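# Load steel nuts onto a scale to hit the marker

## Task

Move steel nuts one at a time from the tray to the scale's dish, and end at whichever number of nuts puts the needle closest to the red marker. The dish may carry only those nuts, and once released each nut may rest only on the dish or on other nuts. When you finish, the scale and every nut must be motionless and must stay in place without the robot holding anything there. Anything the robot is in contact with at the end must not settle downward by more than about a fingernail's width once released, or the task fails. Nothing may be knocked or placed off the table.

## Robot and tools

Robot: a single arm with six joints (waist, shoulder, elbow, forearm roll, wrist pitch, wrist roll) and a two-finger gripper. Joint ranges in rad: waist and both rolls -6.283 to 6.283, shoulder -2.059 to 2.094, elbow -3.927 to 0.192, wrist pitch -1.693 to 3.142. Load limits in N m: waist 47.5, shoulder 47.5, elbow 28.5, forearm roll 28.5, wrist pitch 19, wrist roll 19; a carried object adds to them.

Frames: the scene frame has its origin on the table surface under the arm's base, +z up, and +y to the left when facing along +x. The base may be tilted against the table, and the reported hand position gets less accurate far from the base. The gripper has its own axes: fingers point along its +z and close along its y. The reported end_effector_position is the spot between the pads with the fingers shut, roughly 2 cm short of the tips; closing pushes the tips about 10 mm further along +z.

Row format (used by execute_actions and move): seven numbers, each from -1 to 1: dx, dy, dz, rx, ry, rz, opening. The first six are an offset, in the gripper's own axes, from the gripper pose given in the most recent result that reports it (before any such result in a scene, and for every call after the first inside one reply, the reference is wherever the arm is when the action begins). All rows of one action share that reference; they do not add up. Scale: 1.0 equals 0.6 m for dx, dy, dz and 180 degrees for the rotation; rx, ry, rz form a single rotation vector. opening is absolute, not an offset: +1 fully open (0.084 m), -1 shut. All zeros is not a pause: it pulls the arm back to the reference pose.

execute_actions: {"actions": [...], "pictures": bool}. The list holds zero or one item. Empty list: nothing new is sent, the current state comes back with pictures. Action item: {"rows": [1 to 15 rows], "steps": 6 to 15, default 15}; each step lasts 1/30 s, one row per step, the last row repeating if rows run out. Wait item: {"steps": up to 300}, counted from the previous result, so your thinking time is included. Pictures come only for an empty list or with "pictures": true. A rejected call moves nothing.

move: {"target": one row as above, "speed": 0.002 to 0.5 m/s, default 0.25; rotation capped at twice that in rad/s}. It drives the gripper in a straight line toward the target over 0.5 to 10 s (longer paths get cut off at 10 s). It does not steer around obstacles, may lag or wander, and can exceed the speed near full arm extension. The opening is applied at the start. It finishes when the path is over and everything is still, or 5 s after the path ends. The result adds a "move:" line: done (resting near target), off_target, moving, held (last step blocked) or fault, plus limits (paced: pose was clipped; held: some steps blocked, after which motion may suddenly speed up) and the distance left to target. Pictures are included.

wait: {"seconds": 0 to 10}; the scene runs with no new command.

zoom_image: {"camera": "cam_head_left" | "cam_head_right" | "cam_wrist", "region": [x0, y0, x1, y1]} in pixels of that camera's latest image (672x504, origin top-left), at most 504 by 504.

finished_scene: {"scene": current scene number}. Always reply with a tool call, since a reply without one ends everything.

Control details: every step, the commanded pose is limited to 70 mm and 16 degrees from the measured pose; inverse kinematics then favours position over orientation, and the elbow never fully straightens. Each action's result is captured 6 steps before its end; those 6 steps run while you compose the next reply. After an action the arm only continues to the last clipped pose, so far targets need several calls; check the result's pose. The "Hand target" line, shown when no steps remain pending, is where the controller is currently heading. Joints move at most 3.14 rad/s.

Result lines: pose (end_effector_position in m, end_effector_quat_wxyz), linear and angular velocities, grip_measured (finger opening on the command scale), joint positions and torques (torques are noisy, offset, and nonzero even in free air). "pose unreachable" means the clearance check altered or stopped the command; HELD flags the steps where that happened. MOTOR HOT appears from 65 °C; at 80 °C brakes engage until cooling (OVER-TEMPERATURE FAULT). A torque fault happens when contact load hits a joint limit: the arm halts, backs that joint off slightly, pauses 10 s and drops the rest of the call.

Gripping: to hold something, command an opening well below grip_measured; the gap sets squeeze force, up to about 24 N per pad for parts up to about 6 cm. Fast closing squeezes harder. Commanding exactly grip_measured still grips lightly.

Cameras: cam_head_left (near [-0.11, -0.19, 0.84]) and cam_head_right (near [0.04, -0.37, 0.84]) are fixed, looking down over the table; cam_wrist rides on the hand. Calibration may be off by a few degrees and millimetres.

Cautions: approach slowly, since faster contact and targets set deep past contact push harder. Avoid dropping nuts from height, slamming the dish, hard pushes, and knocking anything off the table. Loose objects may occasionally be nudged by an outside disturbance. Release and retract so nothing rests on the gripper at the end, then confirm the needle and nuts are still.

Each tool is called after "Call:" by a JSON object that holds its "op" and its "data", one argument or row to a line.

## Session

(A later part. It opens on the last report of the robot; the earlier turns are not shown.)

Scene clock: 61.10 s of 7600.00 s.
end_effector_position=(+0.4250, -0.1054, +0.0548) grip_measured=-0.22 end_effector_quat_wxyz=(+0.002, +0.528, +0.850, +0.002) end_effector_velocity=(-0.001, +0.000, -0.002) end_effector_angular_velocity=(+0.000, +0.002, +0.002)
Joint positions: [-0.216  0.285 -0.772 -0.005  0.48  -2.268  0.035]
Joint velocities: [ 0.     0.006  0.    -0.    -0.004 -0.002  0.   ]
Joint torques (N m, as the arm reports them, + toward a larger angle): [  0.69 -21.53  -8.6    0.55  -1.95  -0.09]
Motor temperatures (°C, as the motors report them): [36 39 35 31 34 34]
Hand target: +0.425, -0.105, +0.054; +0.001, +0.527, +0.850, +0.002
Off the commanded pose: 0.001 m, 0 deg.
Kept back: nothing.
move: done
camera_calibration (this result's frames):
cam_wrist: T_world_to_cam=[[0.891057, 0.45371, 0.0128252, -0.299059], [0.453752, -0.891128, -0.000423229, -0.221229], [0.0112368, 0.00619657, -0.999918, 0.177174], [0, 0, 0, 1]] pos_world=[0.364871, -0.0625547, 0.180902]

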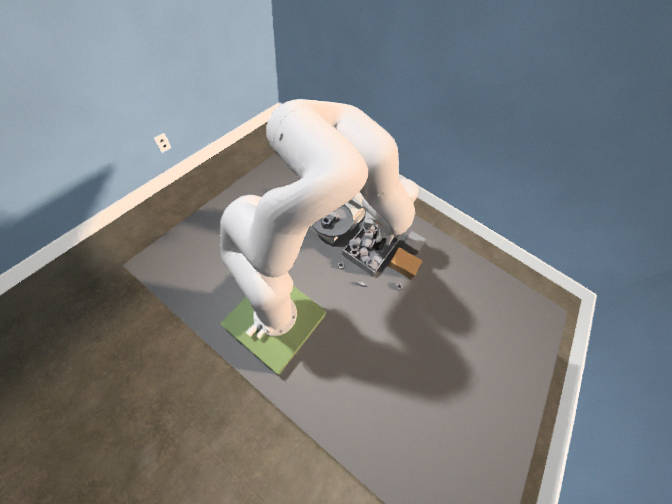

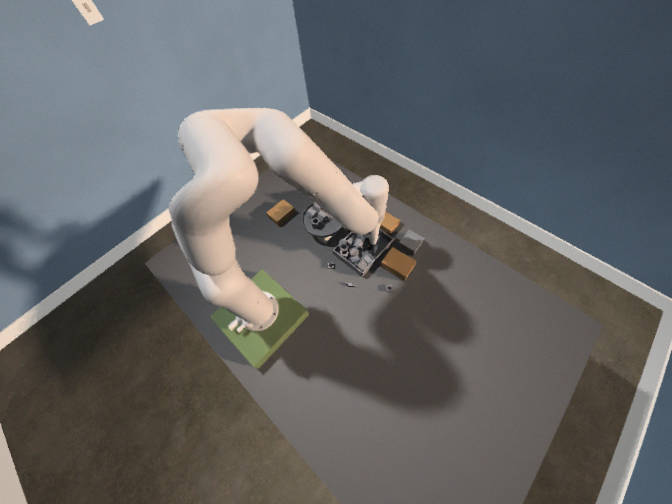

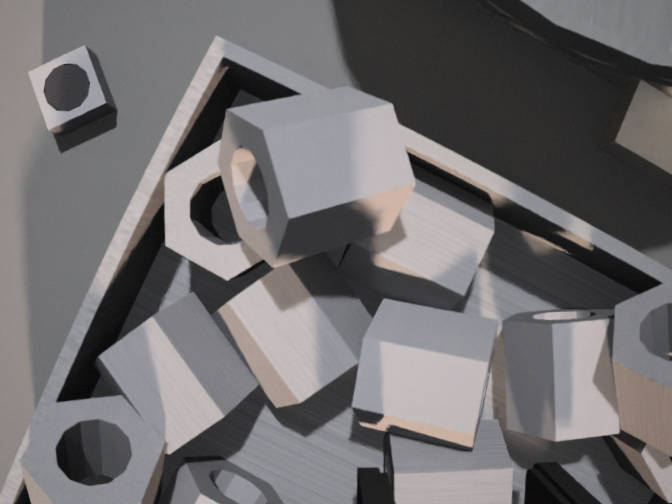

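Call:
{"op": "move", "data": {
  "target": [0, -0.0012, 0.023, 0, 0, 0, -0.2],
  "speed": 0.02
}}

Call:
{"op": "execute_actions", "data": {
  "actions": [
    {"rows": [[0,0,0,0,0,0,-0.4],[0,0,0,0,0,0,-0.5],[0,0,0,0,0,0,-0.6],[0,0,0,0,0,0,-0.7]], "steps": 12}
  ]
}}

Call:
{"op": "move", "data": {
  "target": [-0.022, 0, -0.001, 0, 0, 0, -0.7],
  "speed": 0.02
}}

Scene clock: 62.40 s of 7600.00 s.
end_effector_position=(+0.4244, -0.1057, +0.0412) grip_measured=-0.22 end_effector_quat_wxyz=(+0.002, +0.528, +0.850, +0.002) end_effector_velocity=(-0.000, +0.000, -0.002) end_effector_angular_velocity=(+0.000, +0.001, +0.001)
Joint positions: [-0.217  0.323 -0.772 -0.006  0.442 -2.269  0.035]
Joint velocities: [ 0.001  0.004 -0.    -0.    -0.003  0.     0.   ]
Joint torques (N m, as the arm reports them, + toward a larger angle): [  0.94 -22.3   -8.24   0.52  -1.89   0.  ]
Motor temperatures (°C, as the motors report them): [36 39 35 31 34 34]
Hand target: +0.424, -0.106, +0.041; +0.002, +0.528, +0.850, +0.002
Off the commanded pose: 0.000 m, 0 deg.
Kept back: nothing.
move: done
camera_calibration (this result's frames):
cam_wrist: T_world_to_cam=[[0.891039, 0.453743, 0.0129109, -0.298273], [0.453786, -0.891111, -0.000449888, -0.221238], [0.0113009, 0.00625965, -0.999917, 0.163539], [0, 0, 0, 1]] pos_world=[0.36432, -0.062832, 0.167277]

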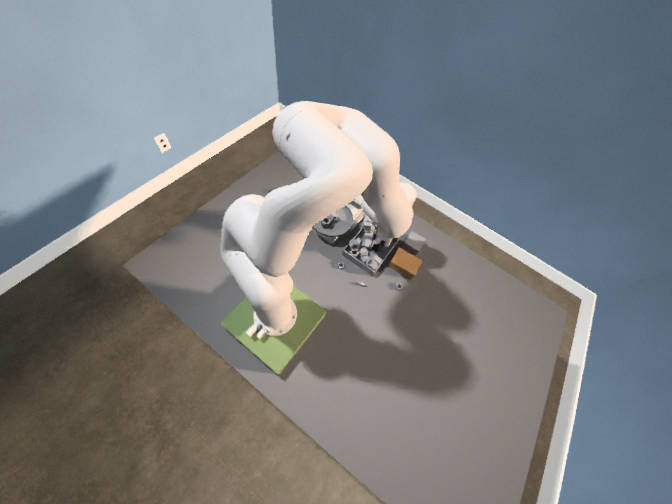

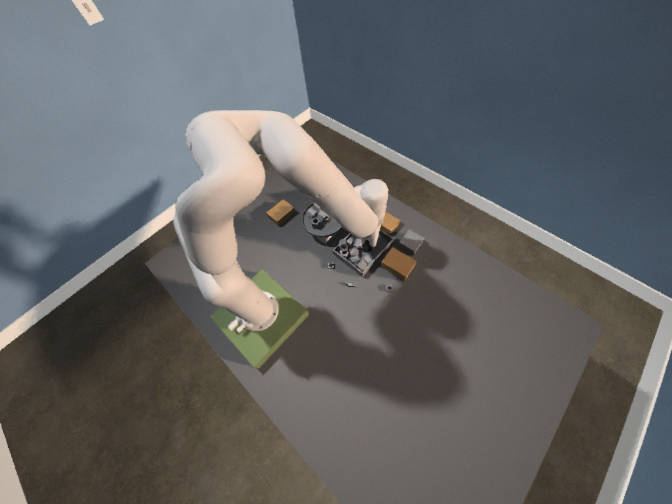

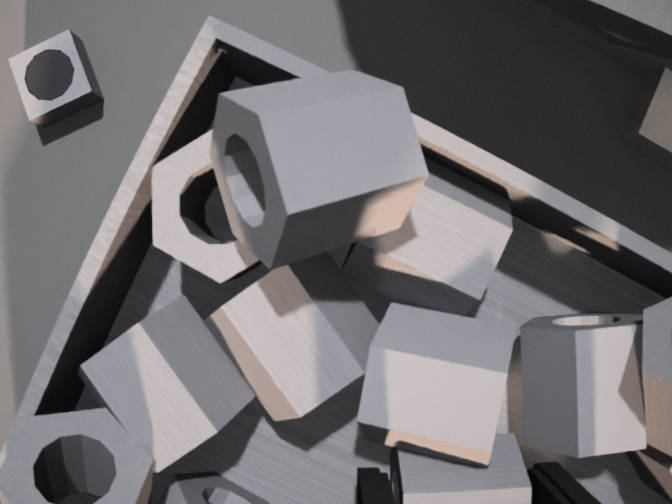

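Scene clock: 62.60 s of 7600.00 s.
end_effector_position=(+0.4245, -0.1057, +0.0412) grip_measured=-0.33 end_effector_quat_wxyz=(+0.002, +0.528, +0.850, +0.002) end_effector_velocity=(+0.000, -0.000, +0.000) end_effector_angular_velocity=(-0.001, -0.001, +0.001)
Joint positions: [-0.217  0.323 -0.772 -0.006  0.442 -2.269  0.029]
Joint velocities: [-0.    -0.001  0.001 -0.001 -0.001  0.     0.   ]
Joint torques (N m, as the arm reports them, + toward a larger angle): [  0.75 -22.11  -8.05   0.45  -1.72   0.05]
Motor temperatures (°C, as the motors report them): [36 39 35 31 34 34]
Steps of this call (steps 1 to 6: the first 6 steps of this action). Readings (end_effector_position):
1: (+0.4244, -0.1057, +0.0412)
2: (+0.4245, -0.1057, +0.0412)
4: (+0.4246, -0.1057, +0.0412)
6: the state above

Scene clock: 63.80 s of 7600.00 s.
end_effector_position=(+0.4302, -0.1174, +0.0418) grip_measured=-0.33 end_effector_quat_wxyz=(+0.002, +0.528, +0.850, +0.002) end_effector_velocity=(-0.000, -0.001, -0.000) end_effector_angular_velocity=(+0.001, +0.002, -0.002)
Joint positions: [-0.239  0.341 -0.805 -0.005  0.456 -2.292  0.029]
Joint velocities: [-0.002  0.002 -0.003  0.002  0.002 -0.002 -0.   ]
Joint torques (N m, as the arm reports them, + toward a larger angle): [  1.25 -23.12  -8.51   0.24  -2.15  -0.05]
Motor temperatures (°C, as the motors report them): [36 39 35 31 34 34]
Hand target: +0.430, -0.118, +0.042; +0.002, +0.528, +0.850, +0.002
Off your previous action's commanded pose: 0.000 m, 0 deg at its last step (step 6 of this call).
Off the commanded pose: 0.000 m, 0 deg.
Kept back: nothing.
move: done
camera_calibration (this result's frames):
cam_wrist: T_world_to_cam=[[0.891053, 0.45371, 0.013069, -0.298151], [0.453753, -0.891127, -0.000352816, -0.234324], [0.011486, 0.00624446, -0.999915, 0.164102], [0, 0, 0, 1]] pos_world=[0.370109, -0.0745629, 0.167902]

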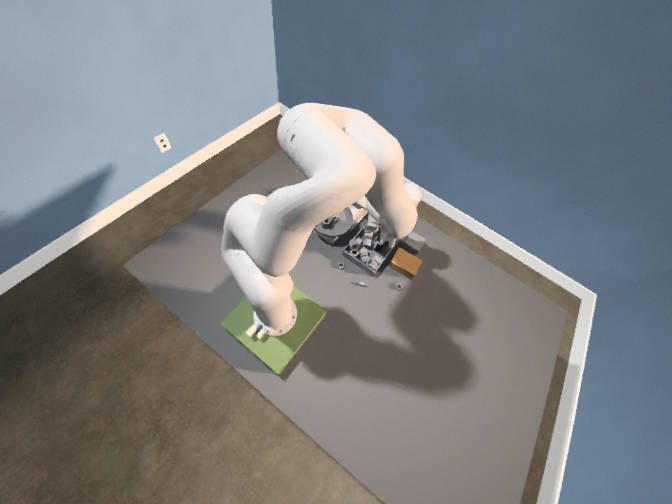

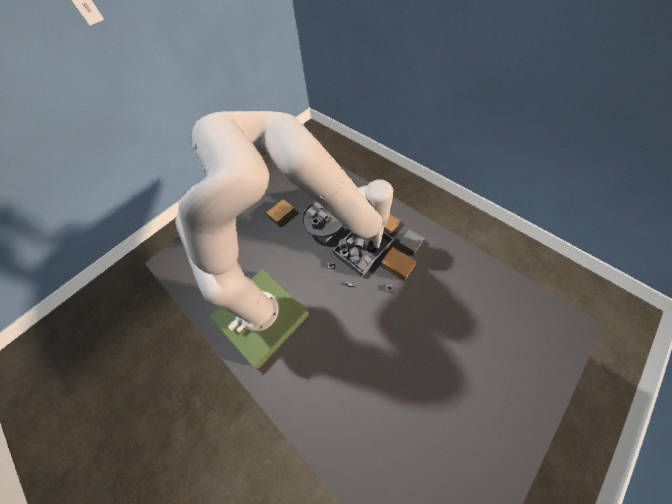

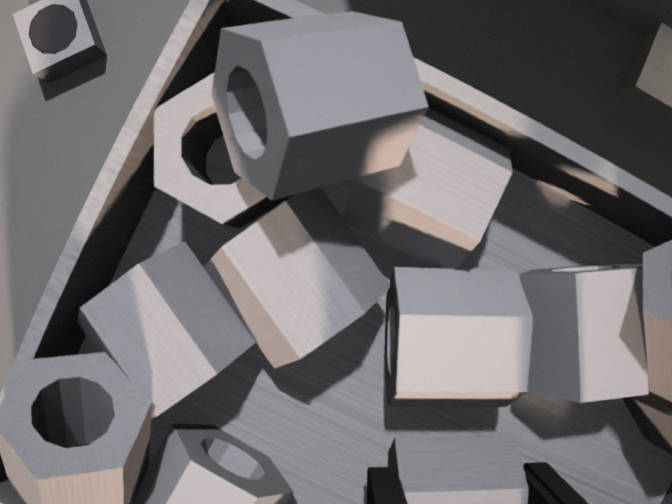

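Call:
{"op": "move", "data": {
  "target": [0.01, 0.0, -0.16, 0, 0, -0.354, -0.7],
  "speed": 0.5
}}

Call:
{"op": "move", "data": {
  "target": [0.004, 0.32, 0, 0, 0, 0, -0.7],
  "speed": 0.3
}}

Scene clock: 67.53 s of 7600.00 s.
end_effector_position=(+0.4269, -0.1123, +0.1375) grip_measured=-0.33 end_effector_quat_wxyz=(+0.002, +0.000, +1.000, +0.000) end_effector_velocity=(+0.000, +0.000, +0.001) end_effector_angular_velocity=(+0.004, -0.001, +0.010)
Joint positions: [-0.229  0.087 -0.813 -0.005  0.719 -3.393  0.029]
Joint velocities: [-0.001 -0.001 -0.003  0.007  0.004 -0.016 -0.   ]
Joint torques (N m, as the arm reports them, + toward a larger angle): [  1.14 -20.35 -10.33   0.3   -1.99   0.  ]
Motor temperatures (°C, as the motors report them): [36 39 35 31 34 34]
Hand target: +0.427, -0.112, +0.138; +0.002, -0.000, +1.000, +0.000
Off the commanded pose: 0.000 m, 0 deg.
Kept back: nothing.
move: done
camera_calibration (this result's frames):
cam_wrist: T_world_to_cam=[[-0.0111806, 0.9999, 0.00862325, 0.148403], [0.999933, 0.0111547, 0.00304032, -0.360535], [0.00294383, 0.00865667, -0.999958, 0.263697], [0, 0, 0, 1]] pos_world=[0.361394, -0.146649, 0.263502]

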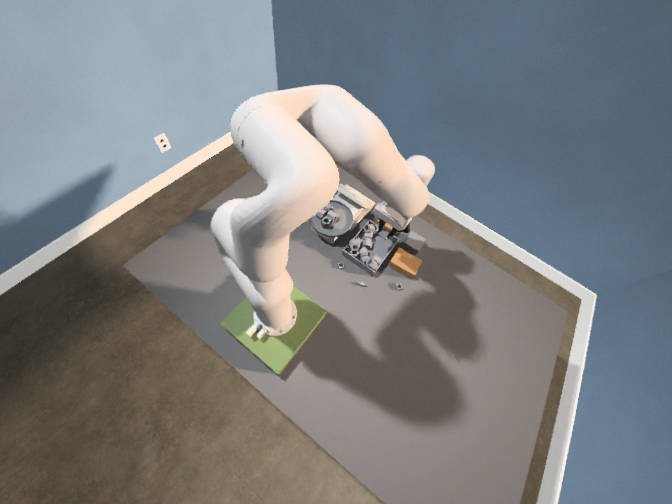

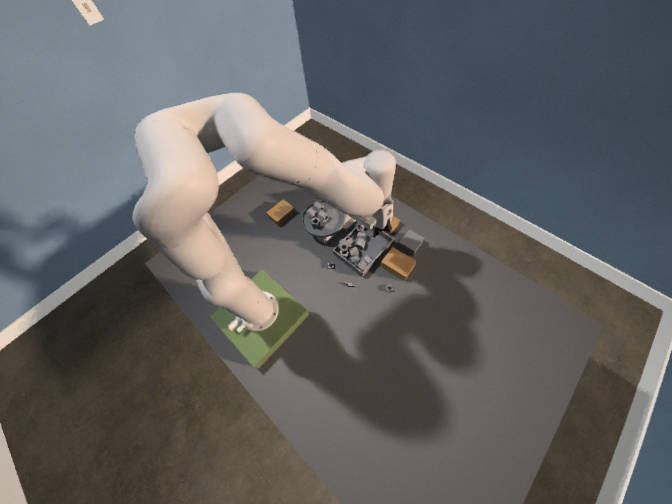

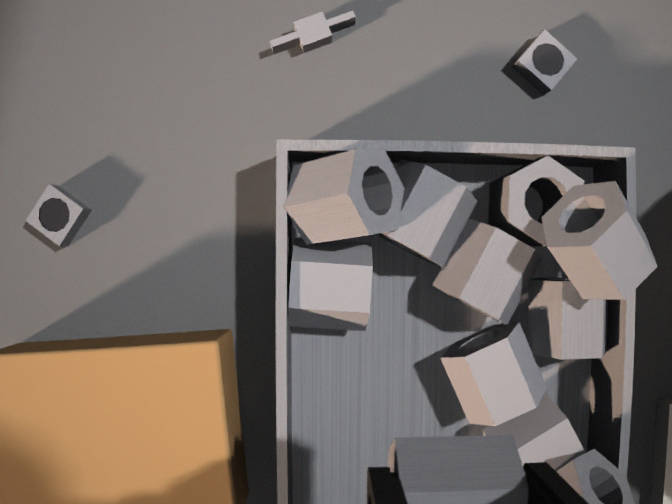

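Scene clock: 68.77 s of 7600.00 s.
end_effector_position=(+0.4253, +0.0787, +0.1377) grip_measured=-0.33 end_effector_quat_wxyz=(+0.002, +0.000, +1.000, -0.000) end_effector_velocity=(+0.000, +0.003, -0.000) end_effector_angular_velocity=(-0.002, -0.000, +0.001)
Joint positions: [ 0.214  0.064 -0.781 -0.011  0.712 -2.945  0.029]
Joint velocities: [ 0.007  0.003 -0.003 -0.002  0.     0.008  0.   ]
Joint torques (N m, as the arm reports them, + toward a larger angle): [  0.99 -20.02 -10.26   0.3   -2.01  -0.06]
Motor temperatures (°C, as the motors report them): [36 39 35 31 34 34]
Hand target: +0.425, +0.079, +0.138; +0.002, +0.000, +1.000, -0.001
Off the commanded pose: 0.001 m, 0 deg.
Kept back: nothing.
move: done
camera_calibration (this result's frames):
cam_wrist: T_world_to_cam=[[-0.0107043, 0.999916, 0.00727387, -0.0427048], [0.999937, 0.0106788, 0.00354326, -0.361102], [0.00346529, 0.00731134, -0.999967, 0.262115], [0, 0, 0, 1]] pos_world=[0.359714, 0.044641, 0.263696]

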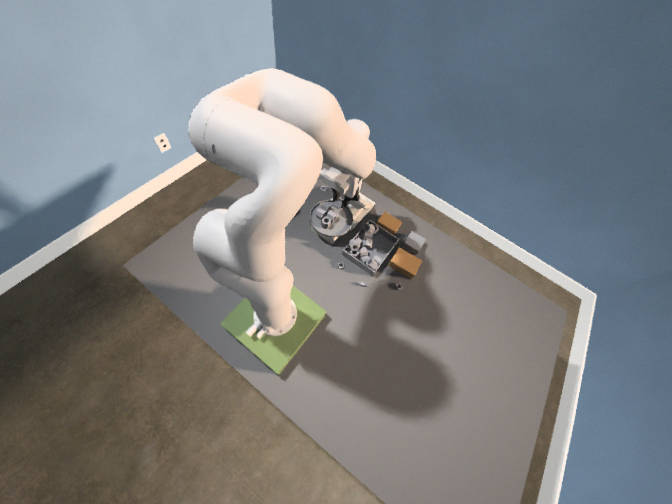

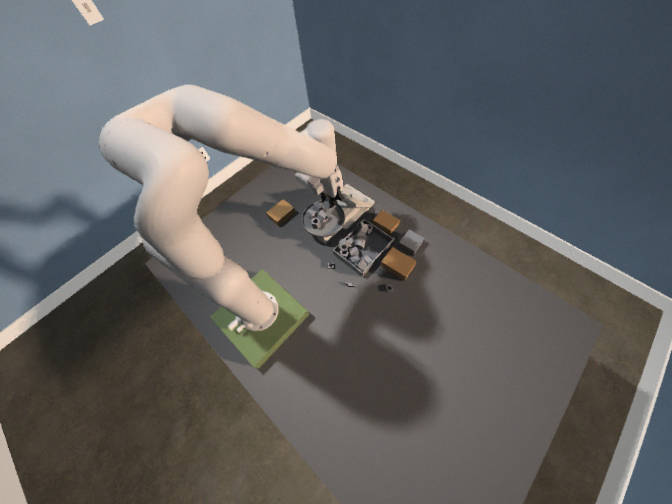

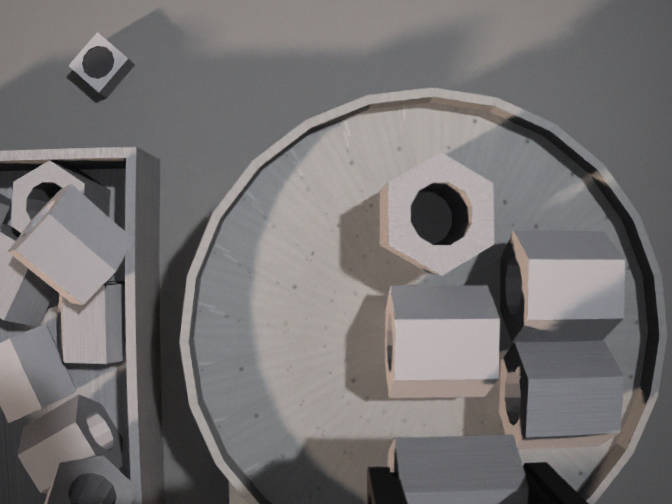

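Call:
{"op": "move", "data": {
  "target": [-0.004, -0.001, 0.059, 0, 0, 0, -0.7],
  "speed": 0.06
}}

Call:
{"op": "move", "data": {
  "target": [0, 0, 0.009, 0, 0, 0, -0.7],
  "speed": 0.012
}}

Scene clock: 69.97 s of 7600.00 s.
end_effector_position=(+0.4280, +0.0782, +0.1027) grip_measured=-0.33 end_effector_quat_wxyz=(+0.003, +0.000, +1.000, -0.000) end_effector_velocity=(+0.001, +0.000, -0.002) end_effector_angular_velocity=(+0.001, -0.002, +0.001)
Joint positions: [ 0.21   0.153 -0.77  -0.013  0.611 -2.947  0.029]
Joint velocities: [-0.     0.006 -0.001  0.    -0.008 -0.001  0.   ]
Joint torques (N m, as the arm reports them, + toward a larger angle): [  0.55 -21.09  -9.94   0.42  -2.    -0.01]
Motor temperatures (°C, as the motors report them): [36 39 35 31 34 34]
Hand target: +0.428, +0.078, +0.102; +0.002, +0.000, +1.000, -0.000
Off the commanded pose: 0.000 m, 0 deg.
Kept back: nothing.
move: done
camera_calibration (this result's frames):
cam_wrist: T_world_to_cam=[[-0.0108513, 0.999913, 0.00753444, -0.0418884], [0.999933, 0.0108214, 0.00398805, -0.363726], [0.00390617, 0.00757721, -0.999964, 0.226933], [0, 0, 0, 1]] pos_world=[0.36236, 0.0441013, 0.228691]

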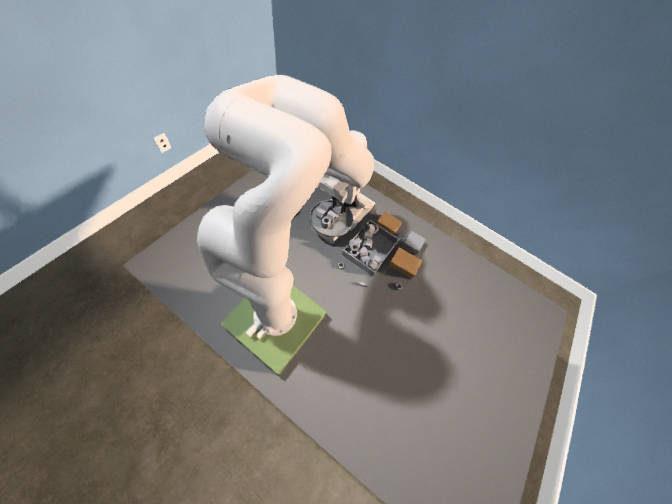

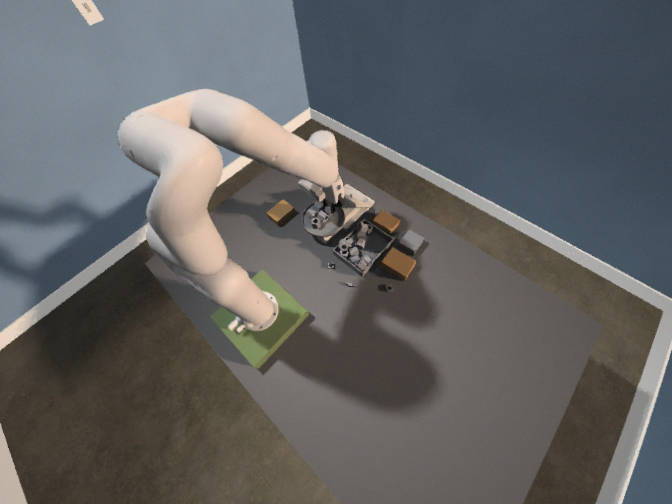

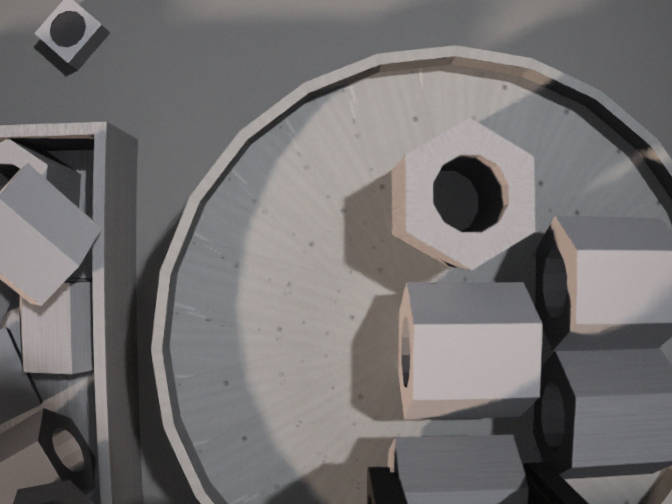

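Scene clock: 70.67 s of 7600.00 s.
end_effector_position=(+0.4282, +0.0783, +0.0978) grip_measured=-0.33 end_effector_quat_wxyz=(+0.003, +0.000, +1.000, -0.000) end_effector_velocity=(+0.001, +0.000, -0.001) end_effector_angular_velocity=(+0.001, -0.002, -0.000)
Joint positions: [ 0.21   0.166 -0.768 -0.013  0.596 -2.947  0.029]
Joint velocities: [ 0.     0.005 -0.001  0.    -0.006  0.    -0.   ]
Joint torques (N m, as the arm reports them, + toward a larger angle): [  0.48 -19.91  -9.45   0.38  -1.9    0.08]
Motor temperatures (°C, as the motors report them): [36 39 35 31 34 34]
Hand target: +0.428, +0.078, +0.097; +0.003, +0.000, +1.000, -0.000
Off the commanded pose: 0.000 m, 0 deg.
Kept back: nothing.
move: done
camera_calibration (this result's frames):
cam_wrist: T_world_to_cam=[[-0.0108726, 0.999911, 0.00766964, -0.0419023], [0.999931, 0.0108376, 0.00459047, -0.364007], [0.00450695, 0.00771901, -0.99996, 0.221707], [0, 0, 0, 1]] pos_world=[0.362527, 0.0441321, 0.223691]

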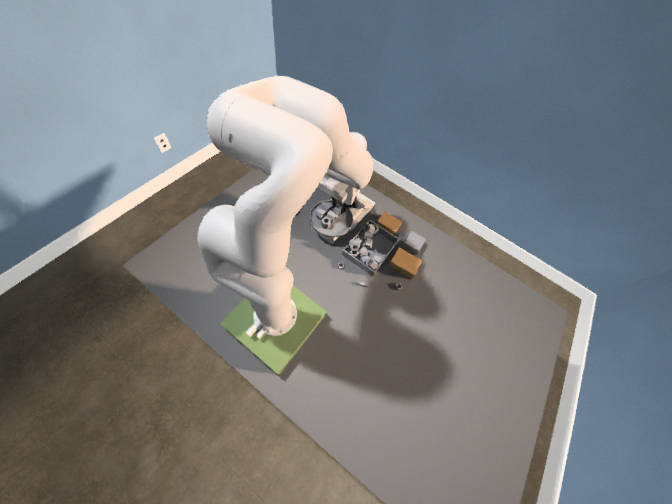

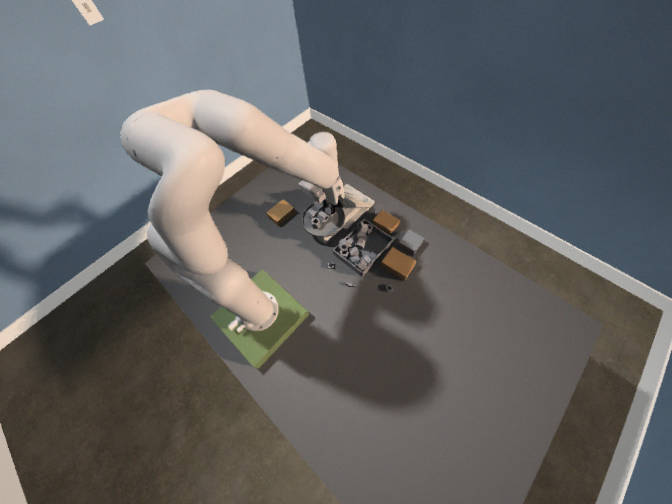

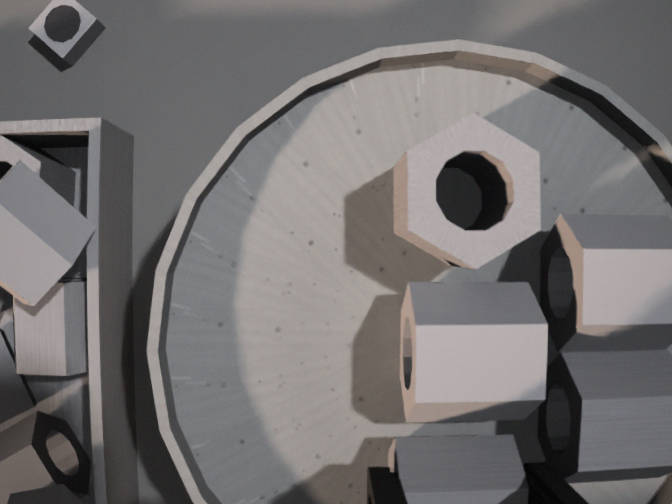

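Call:
{"op": "execute_actions", "data": {
  "actions": [
    {"rows": [[0,0,0,0,0,0,-0.3],[0,0,0,0,0,0,-0.2],[0,0,0,0,0,0,-0.17],[0,0,0,0,0,0,-0.17],[0,0,0,0,0,0,-0.17],[0,0,0,0,0,0,-0.17],[0,0,0,0,0,0,-0.17],[0,0,-0.004,0,0,0,-0.17],[0,0,-0.01,0,0,0,-0.17],[0,0,-0.018,0,0,0,-0.17],[0,0,-0.027,0,0,0,-0.17],[0,0,-0.036,0,0,0,-0.17],[0,0,-0.043,0,0,0,-0.17],[0,0,-0.048,0,0,0,-0.17],[0,0,-0.05,0,0,0,-0.17]], "steps": 15}
  ]
}}

Call:
{"op": "move", "data": {
  "target": [0.0315, -0.2635, 0.035, 0, 0, -0.139, -0.37],
  "speed": 0.35
}}

Scene clock: 72.13 s of 7600.00 s.
end_effector_position=(+0.4277, +0.0782, +0.0977) grip_measured=-0.19 end_effector_quat_wxyz=(+0.002, +0.000, +1.000, -0.000) end_effector_velocity=(-0.003, -0.000, +0.017) end_effector_angular_velocity=(-0.002, +0.010, +0.001)
Joint positions: [ 0.21   0.165 -0.768 -0.013  0.598 -2.947  0.036]
Joint velocities: [ 0.001 -0.047 -0.006  0.     0.062 -0.001  0.002]
Joint torques (N m, as the arm reports them, + toward a larger angle): [  0.97 -21.87  -9.71   0.38  -1.78  -0.06]
Motor temperatures (°C, as the motors report them): [36 39 35 31 34 34]
Steps of this call (steps 1 to 35: nothing new was sent; steps 36 to 44: the first 9 steps of this action). Readings (end_effector_position):
36: (+0.4281, +0.0783, +0.0974)
37: (+0.4281, +0.0783, +0.0974)
39: (+0.4279, +0.0782, +0.0973)
43: (+0.4277, +0.0782, +0.0973)
44: the state above

Scene clock: 73.97 s of 7600.00 s.
end_effector_position=(+0.4085, -0.0790, +0.1052) grip_measured=-0.39 end_effector_quat_wxyz=(+0.003, -0.216, +0.976, -0.001) end_effector_velocity=(+0.000, -0.002, -0.000) end_effector_angular_velocity=(+0.010, -0.000, +0.005)
Joint positions: [-0.162  0.089 -0.697 -0.007  0.6   -3.76   0.027]
Joint velocities: [-0.007  0.003 -0.004  0.017  0.003 -0.026  0.   ]
Joint torques (N m, as the arm reports them, + toward a larger angle): [  1.36 -18.92  -9.09   0.44  -1.92   0.12]
Motor temperatures (°C, as the motors report them): [36 39 35 31 34 34]
Hand target: +0.408, -0.079, +0.105; +0.003, -0.216, +0.976, -0.000
Off your previous action's commanded pose: 0.014 m, 0 deg at its last step (step 6 of this call).
Off the commanded pose: 0.001 m, 0 deg.
Kept back: nothing.
move: done
camera_calibration (this result's frames):
cam_wrist: T_world_to_cam=[[-0.432562, 0.901586, 0.00578307, 0.279802], [0.901604, 0.432548, 0.00355313, -0.269005], [0.000701997, 0.00675099, -0.999977, 0.23196], [0, 0, 0, 1]] pos_world=[0.363405, -0.137474, 0.231293]

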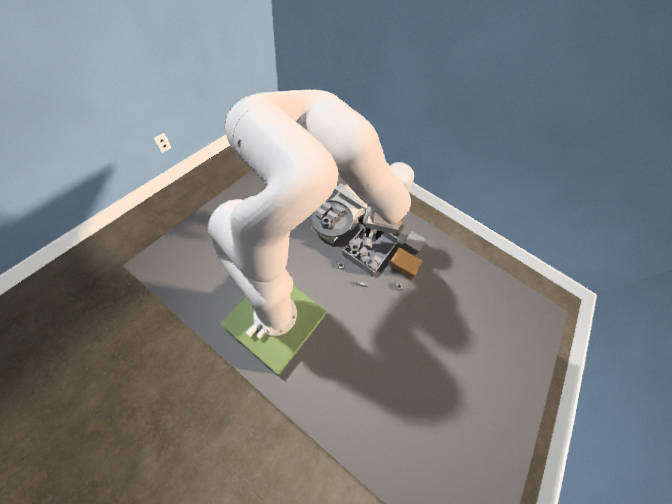

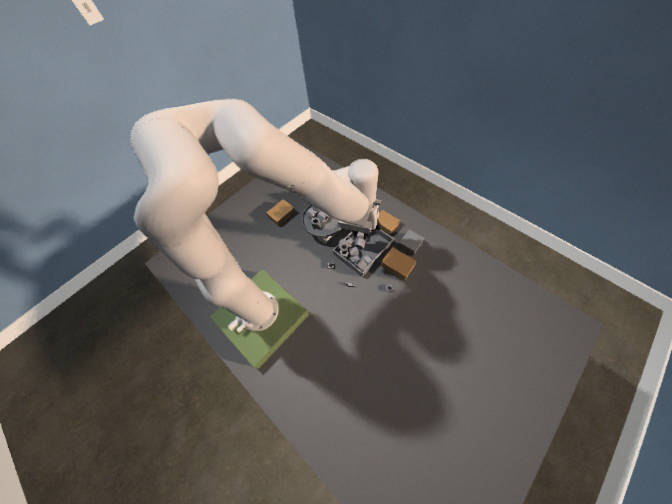

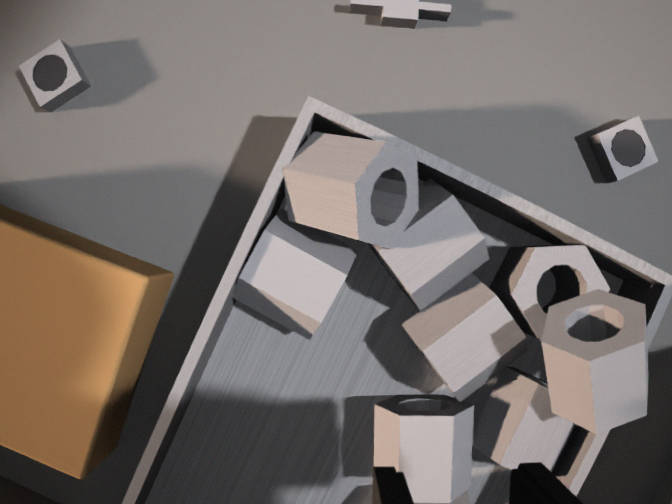

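Call:
{"op": "move", "data": {
  "target": [0.002, 0.001, 0.085, 0, 0, 0, -0.37],
  "speed": 0.1
}}

Scene clock: 75.17 s of 7600.00 s.
end_effector_position=(+0.4077, -0.0789, +0.0547) grip_measured=-0.39 end_effector_quat_wxyz=(+0.003, -0.216, +0.976, -0.001) end_effector_velocity=(-0.001, +0.000, -0.003) end_effector_angular_velocity=(+0.000, +0.001, -0.001)
Joint positions: [-0.164  0.23  -0.685 -0.009  0.446 -3.76   0.027]
Joint velocities: [ 0.     0.007  0.001  0.    -0.007  0.001  0.   ]
Joint torques (N m, as the arm reports them, + toward a larger angle): [  0.94 -20.44  -8.14   0.43  -1.94  -0.11]
Motor temperatures (°C, as the motors report them): [36 39 35 31 34 34]
Hand target: +0.407, -0.079, +0.054; +0.003, -0.216, +0.976, -0.000
Off the commanded pose: 0.001 m, 0 deg.
Kept back: nothing.
move: done
camera_calibration (this result's frames):
cam_wrist: T_world_to_cam=[[-0.432722, 0.90151, 0.00564715, 0.27968], [0.901527, 0.432703, 0.00423222, -0.268149], [0.00137185, 0.00692243, -0.999975, 0.18115], [0, 0, 0, 1]] pos_world=[0.362519, -0.13736, 0.180701]

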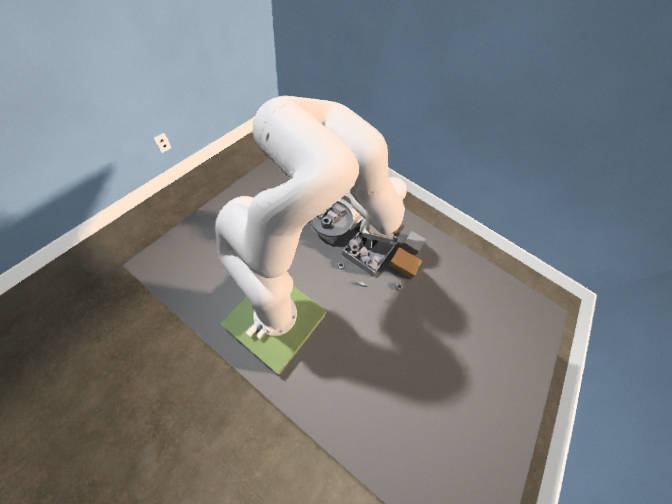

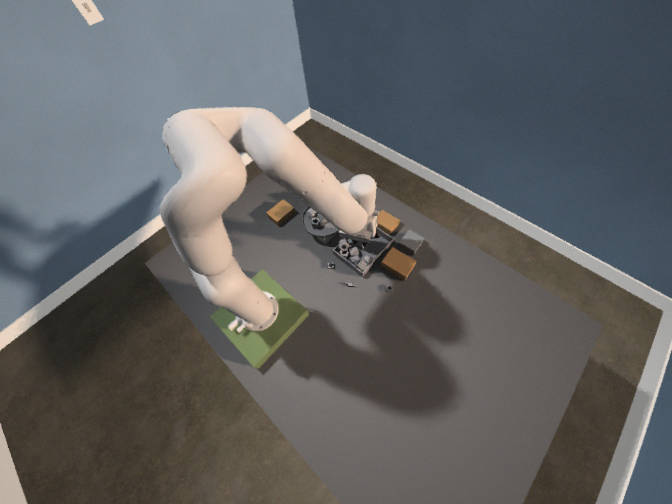

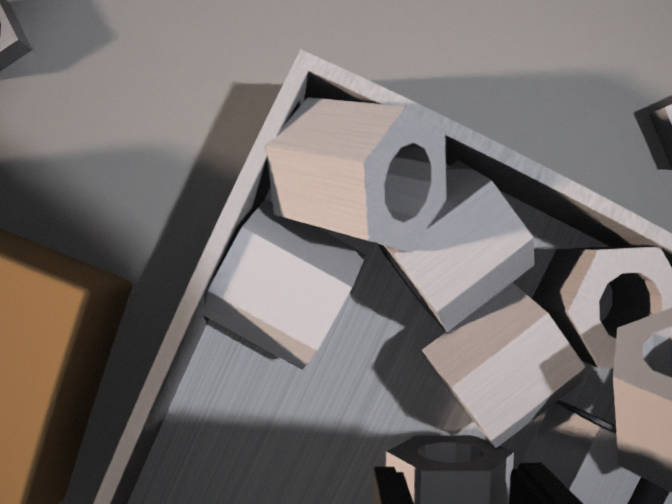

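Call:
{"op": "move", "data": {
  "target": [0, 0, 0.0165, 0, 0, 0, -0.37],
  "speed": 0.02
}}

Call:
{"op": "move", "data": {
  "target": [0.002, -0.022, 0, 0, 0, 0, -0.42],
  "speed": 0.02
}}

Scene clock: 76.17 s of 7600.00 s.
end_effector_position=(+0.4078, -0.0788, +0.0450) grip_measured=-0.39 end_effector_quat_wxyz=(+0.003, -0.216, +0.976, -0.001) end_effector_velocity=(+0.002, -0.001, -0.000) end_effector_angular_velocity=(-0.000, -0.005, -0.002)
Joint positions: [-0.164  0.26  -0.687 -0.009  0.418 -3.76   0.027]
Joint velocities: [-0.001  0.004 -0.003  0.001 -0.006  0.     0.   ]
Joint torques (N m, as the arm reports them, + toward a larger angle): [  1.03 -20.57  -8.07   0.53  -2.19   0.07]
Motor temperatures (°C, as the motors report them): [36 39 35 31 34 34]
Hand target: +0.408, -0.079, +0.045; +0.003, -0.216, +0.976, -0.001
Off the commanded pose: 0.000 m, 0 deg.
Kept back: nothing.
move: done
camera_calibration (this result's frames):
cam_wrist: T_world_to_cam=[[-0.432753, 0.901495, 0.00556598, 0.279808], [0.901511, 0.432733, 0.00443483, -0.268247], [0.00158939, 0.00693698, -0.999975, 0.171422], [0, 0, 0, 1]] pos_world=[0.362643, -0.137355, 0.17105]

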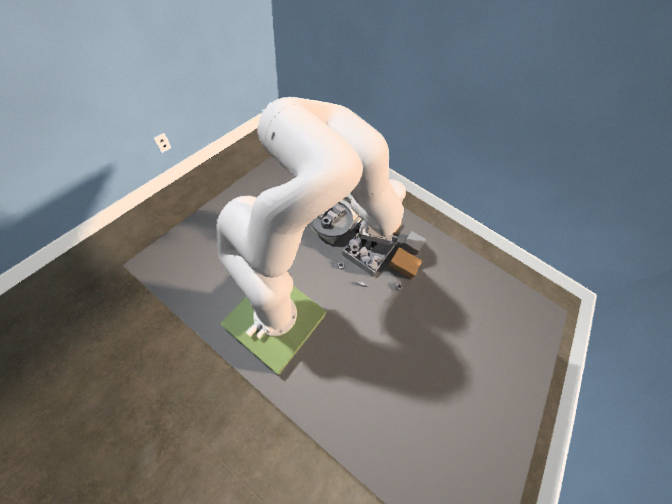

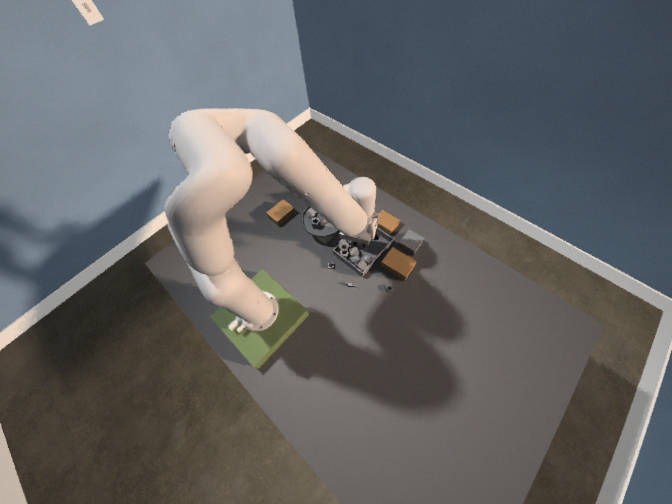

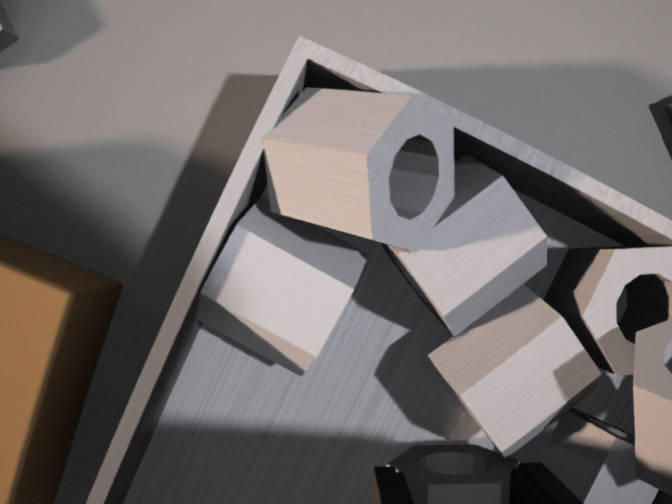

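Scene clock: 77.13 s of 7600.00 s.
end_effector_position=(+0.4122, -0.0912, +0.0451) grip_measured=-0.43 end_effector_quat_wxyz=(+0.003, -0.216, +0.976, -0.001) end_effector_velocity=(-0.000, -0.001, -0.001) end_effector_angular_velocity=(+0.002, +0.004, -0.001)
Joint positions: [-0.19   0.276 -0.712 -0.008  0.427 -3.787  0.025]
Joint velocities: [-0.003  0.004 -0.004  0.002  0.003 -0.003 -0.   ]
Joint torques (N m, as the arm reports them, + toward a larger angle): [  0.71 -21.12  -8.08   0.51  -2.09  -0.07]
Motor temperatures (°C, as the motors report them): [36 39 35 31 34 34]
Hand target: +0.412, -0.091, +0.045; +0.003, -0.216, +0.976, -0.001
Off the commanded pose: 0.000 m, 0 deg.
Kept back: nothing.
move: done
camera_calibration (this result's frames):
cam_wrist: T_world_to_cam=[[-0.432745, 0.901499, 0.00563188, 0.292806], [0.901515, 0.432725, 0.00443171, -0.266867], [0.00155812, 0.00699503, -0.999974, 0.171536], [0, 0, 0, 1]] pos_world=[0.367028, -0.149685, 0.171065]

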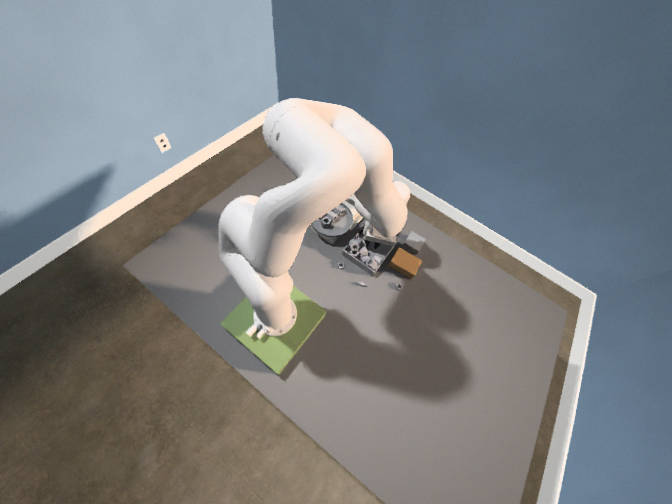

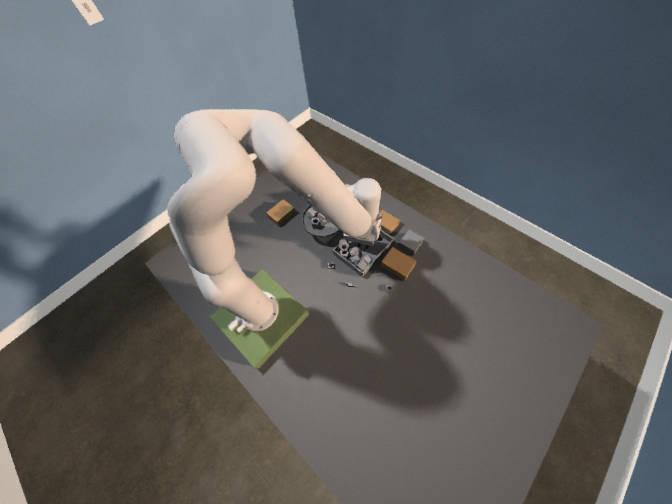

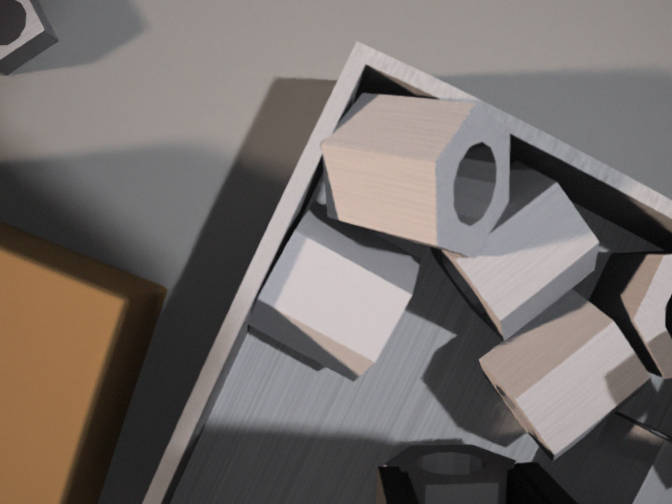

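Call:
{"op": "execute_actions", "data": {
  "actions": [
    {"rows": [[0,0,0,0,0,0,-0.3],[0,0,0,0,0,0,-0.2],[-0.001,0,0,0,0,0,-0.1]], "steps": 8}
  ]
}}

Call:
{"op": "move", "data": {
  "target": [0, 0, 0.0235, 0, 0, 0, -0.1],
  "speed": 0.025
}}

Call:
{"op": "execute_actions", "data": {
  "actions": [
    {"rows": [[0,0,0,0,0,0,-0.2],[0,0,0,0,0,0,-0.3],[0,0,0,0,0,0,-0.4],[0,0,0,0,0,0,-0.5],[0,0,0,0,0,0,-0.65]], "steps": 15}
  ]
}}

Scene clock: 77.50 s of 7600.00 s.
end_effector_position=(+0.4123, -0.0913, +0.0451) grip_measured=-0.33 end_effector_quat_wxyz=(+0.003, -0.216, +0.976, -0.001) end_effector_velocity=(-0.000, +0.000, -0.000) end_effector_angular_velocity=(-0.001, -0.001, +0.000)
Joint positions: [-0.191  0.276 -0.712 -0.008  0.427 -3.787  0.03 ]
Joint velocities: [ 0.    -0.     0.002 -0.002 -0.002  0.002  0.105]
Joint torques (N m, as the arm reports them, + toward a larger angle): [  0.84 -21.09  -7.9    0.72  -1.84   0.12]
Motor temperatures (°C, as the motors report them): [36 39 35 31 34 34]
Steps of this call (steps 1 to 9: nothing new was sent; steps 10 to 11: the first 2 steps of this action). Readings (end_effector_position):
10: (+0.4123, -0.0913, +0.0451)
11: the state above

Scene clock: 78.73 s of 7600.00 s.
end_effector_position=(+0.4132, -0.0911, +0.0314) grip_measured=-0.11 end_effector_quat_wxyz=(+0.004, -0.216, +0.976, -0.001) end_effector_velocity=(-0.000, +0.000, -0.002) end_effector_angular_velocity=(+0.000, +0.002, +0.001)
Joint positions: [-0.19   0.32  -0.719 -0.009  0.389 -3.786  0.039]
Joint velocities: [ 0.     0.007 -0.    -0.    -0.005 -0.    -0.   ]
Joint torques (N m, as the arm reports them, + toward a larger angle): [  1.68 -20.28  -6.91   0.38  -1.36   0.05]
Motor temperatures (°C, as the motors report them): [36 39 35 31 34 34]
Hand target: +0.413, -0.091, +0.031; +0.003, -0.216, +0.976, -0.001
Off your previous action's commanded pose: 0.000 m, 0 deg at its last step (step 6 of this call).
Off the commanded pose: 0.001 m, 0 deg.
Kept back: nothing.
move: done
camera_calibration (this result's frames):
cam_wrist: T_world_to_cam=[[-0.432567, 0.901588, 0.00502766, 0.293207], [0.901598, 0.432542, 0.00531389, -0.267828], [0.00261627, 0.00683154, -0.999973, 0.157479], [0, 0, 0, 1]] pos_world=[0.367893, -0.14958, 0.157424]

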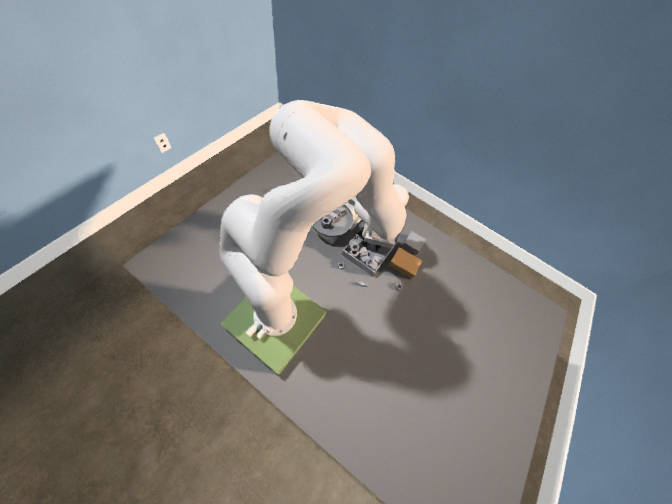

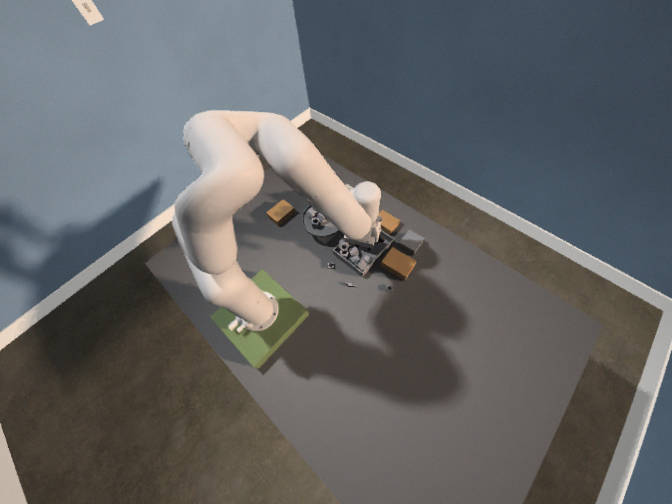

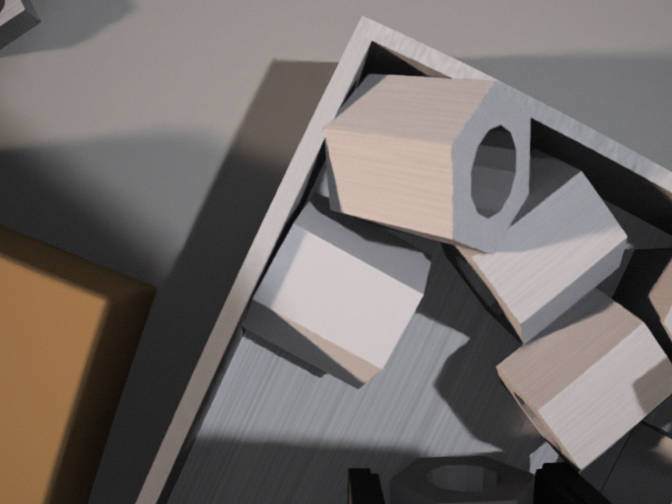

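Scene clock: 79.03 s of 7600.00 s.
end_effector_position=(+0.4130, -0.0909, +0.0313) grip_measured=-0.25 end_effector_quat_wxyz=(+0.003, -0.216, +0.976, -0.001) end_effector_velocity=(+0.001, -0.000, +0.000) end_effector_angular_velocity=(+0.000, -0.001, -0.002)
Joint positions: [-0.19   0.32  -0.718 -0.009  0.389 -3.786  0.033]
Joint velocities: [-0.001  0.    -0.001  0.002 -0.    -0.    -0.   ]
Joint torques (N m, as the arm reports them, + toward a larger angle): [  0.38 -20.73  -7.68   0.35  -1.88  -0.15]
Motor temperatures (°C, as the motors report them): [36 39 35 31 34 34]
Steps of this call (steps 1 to 9: the first 9 steps of this action). Readings (end_effector_position):
1: (+0.4132, -0.0911, +0.0314)
2: (+0.4130, -0.0910, +0.0312)
4: (+0.4129, -0.0909, +0.0313)
8: (+0.4130, -0.0909, +0.0313)
9: the state above


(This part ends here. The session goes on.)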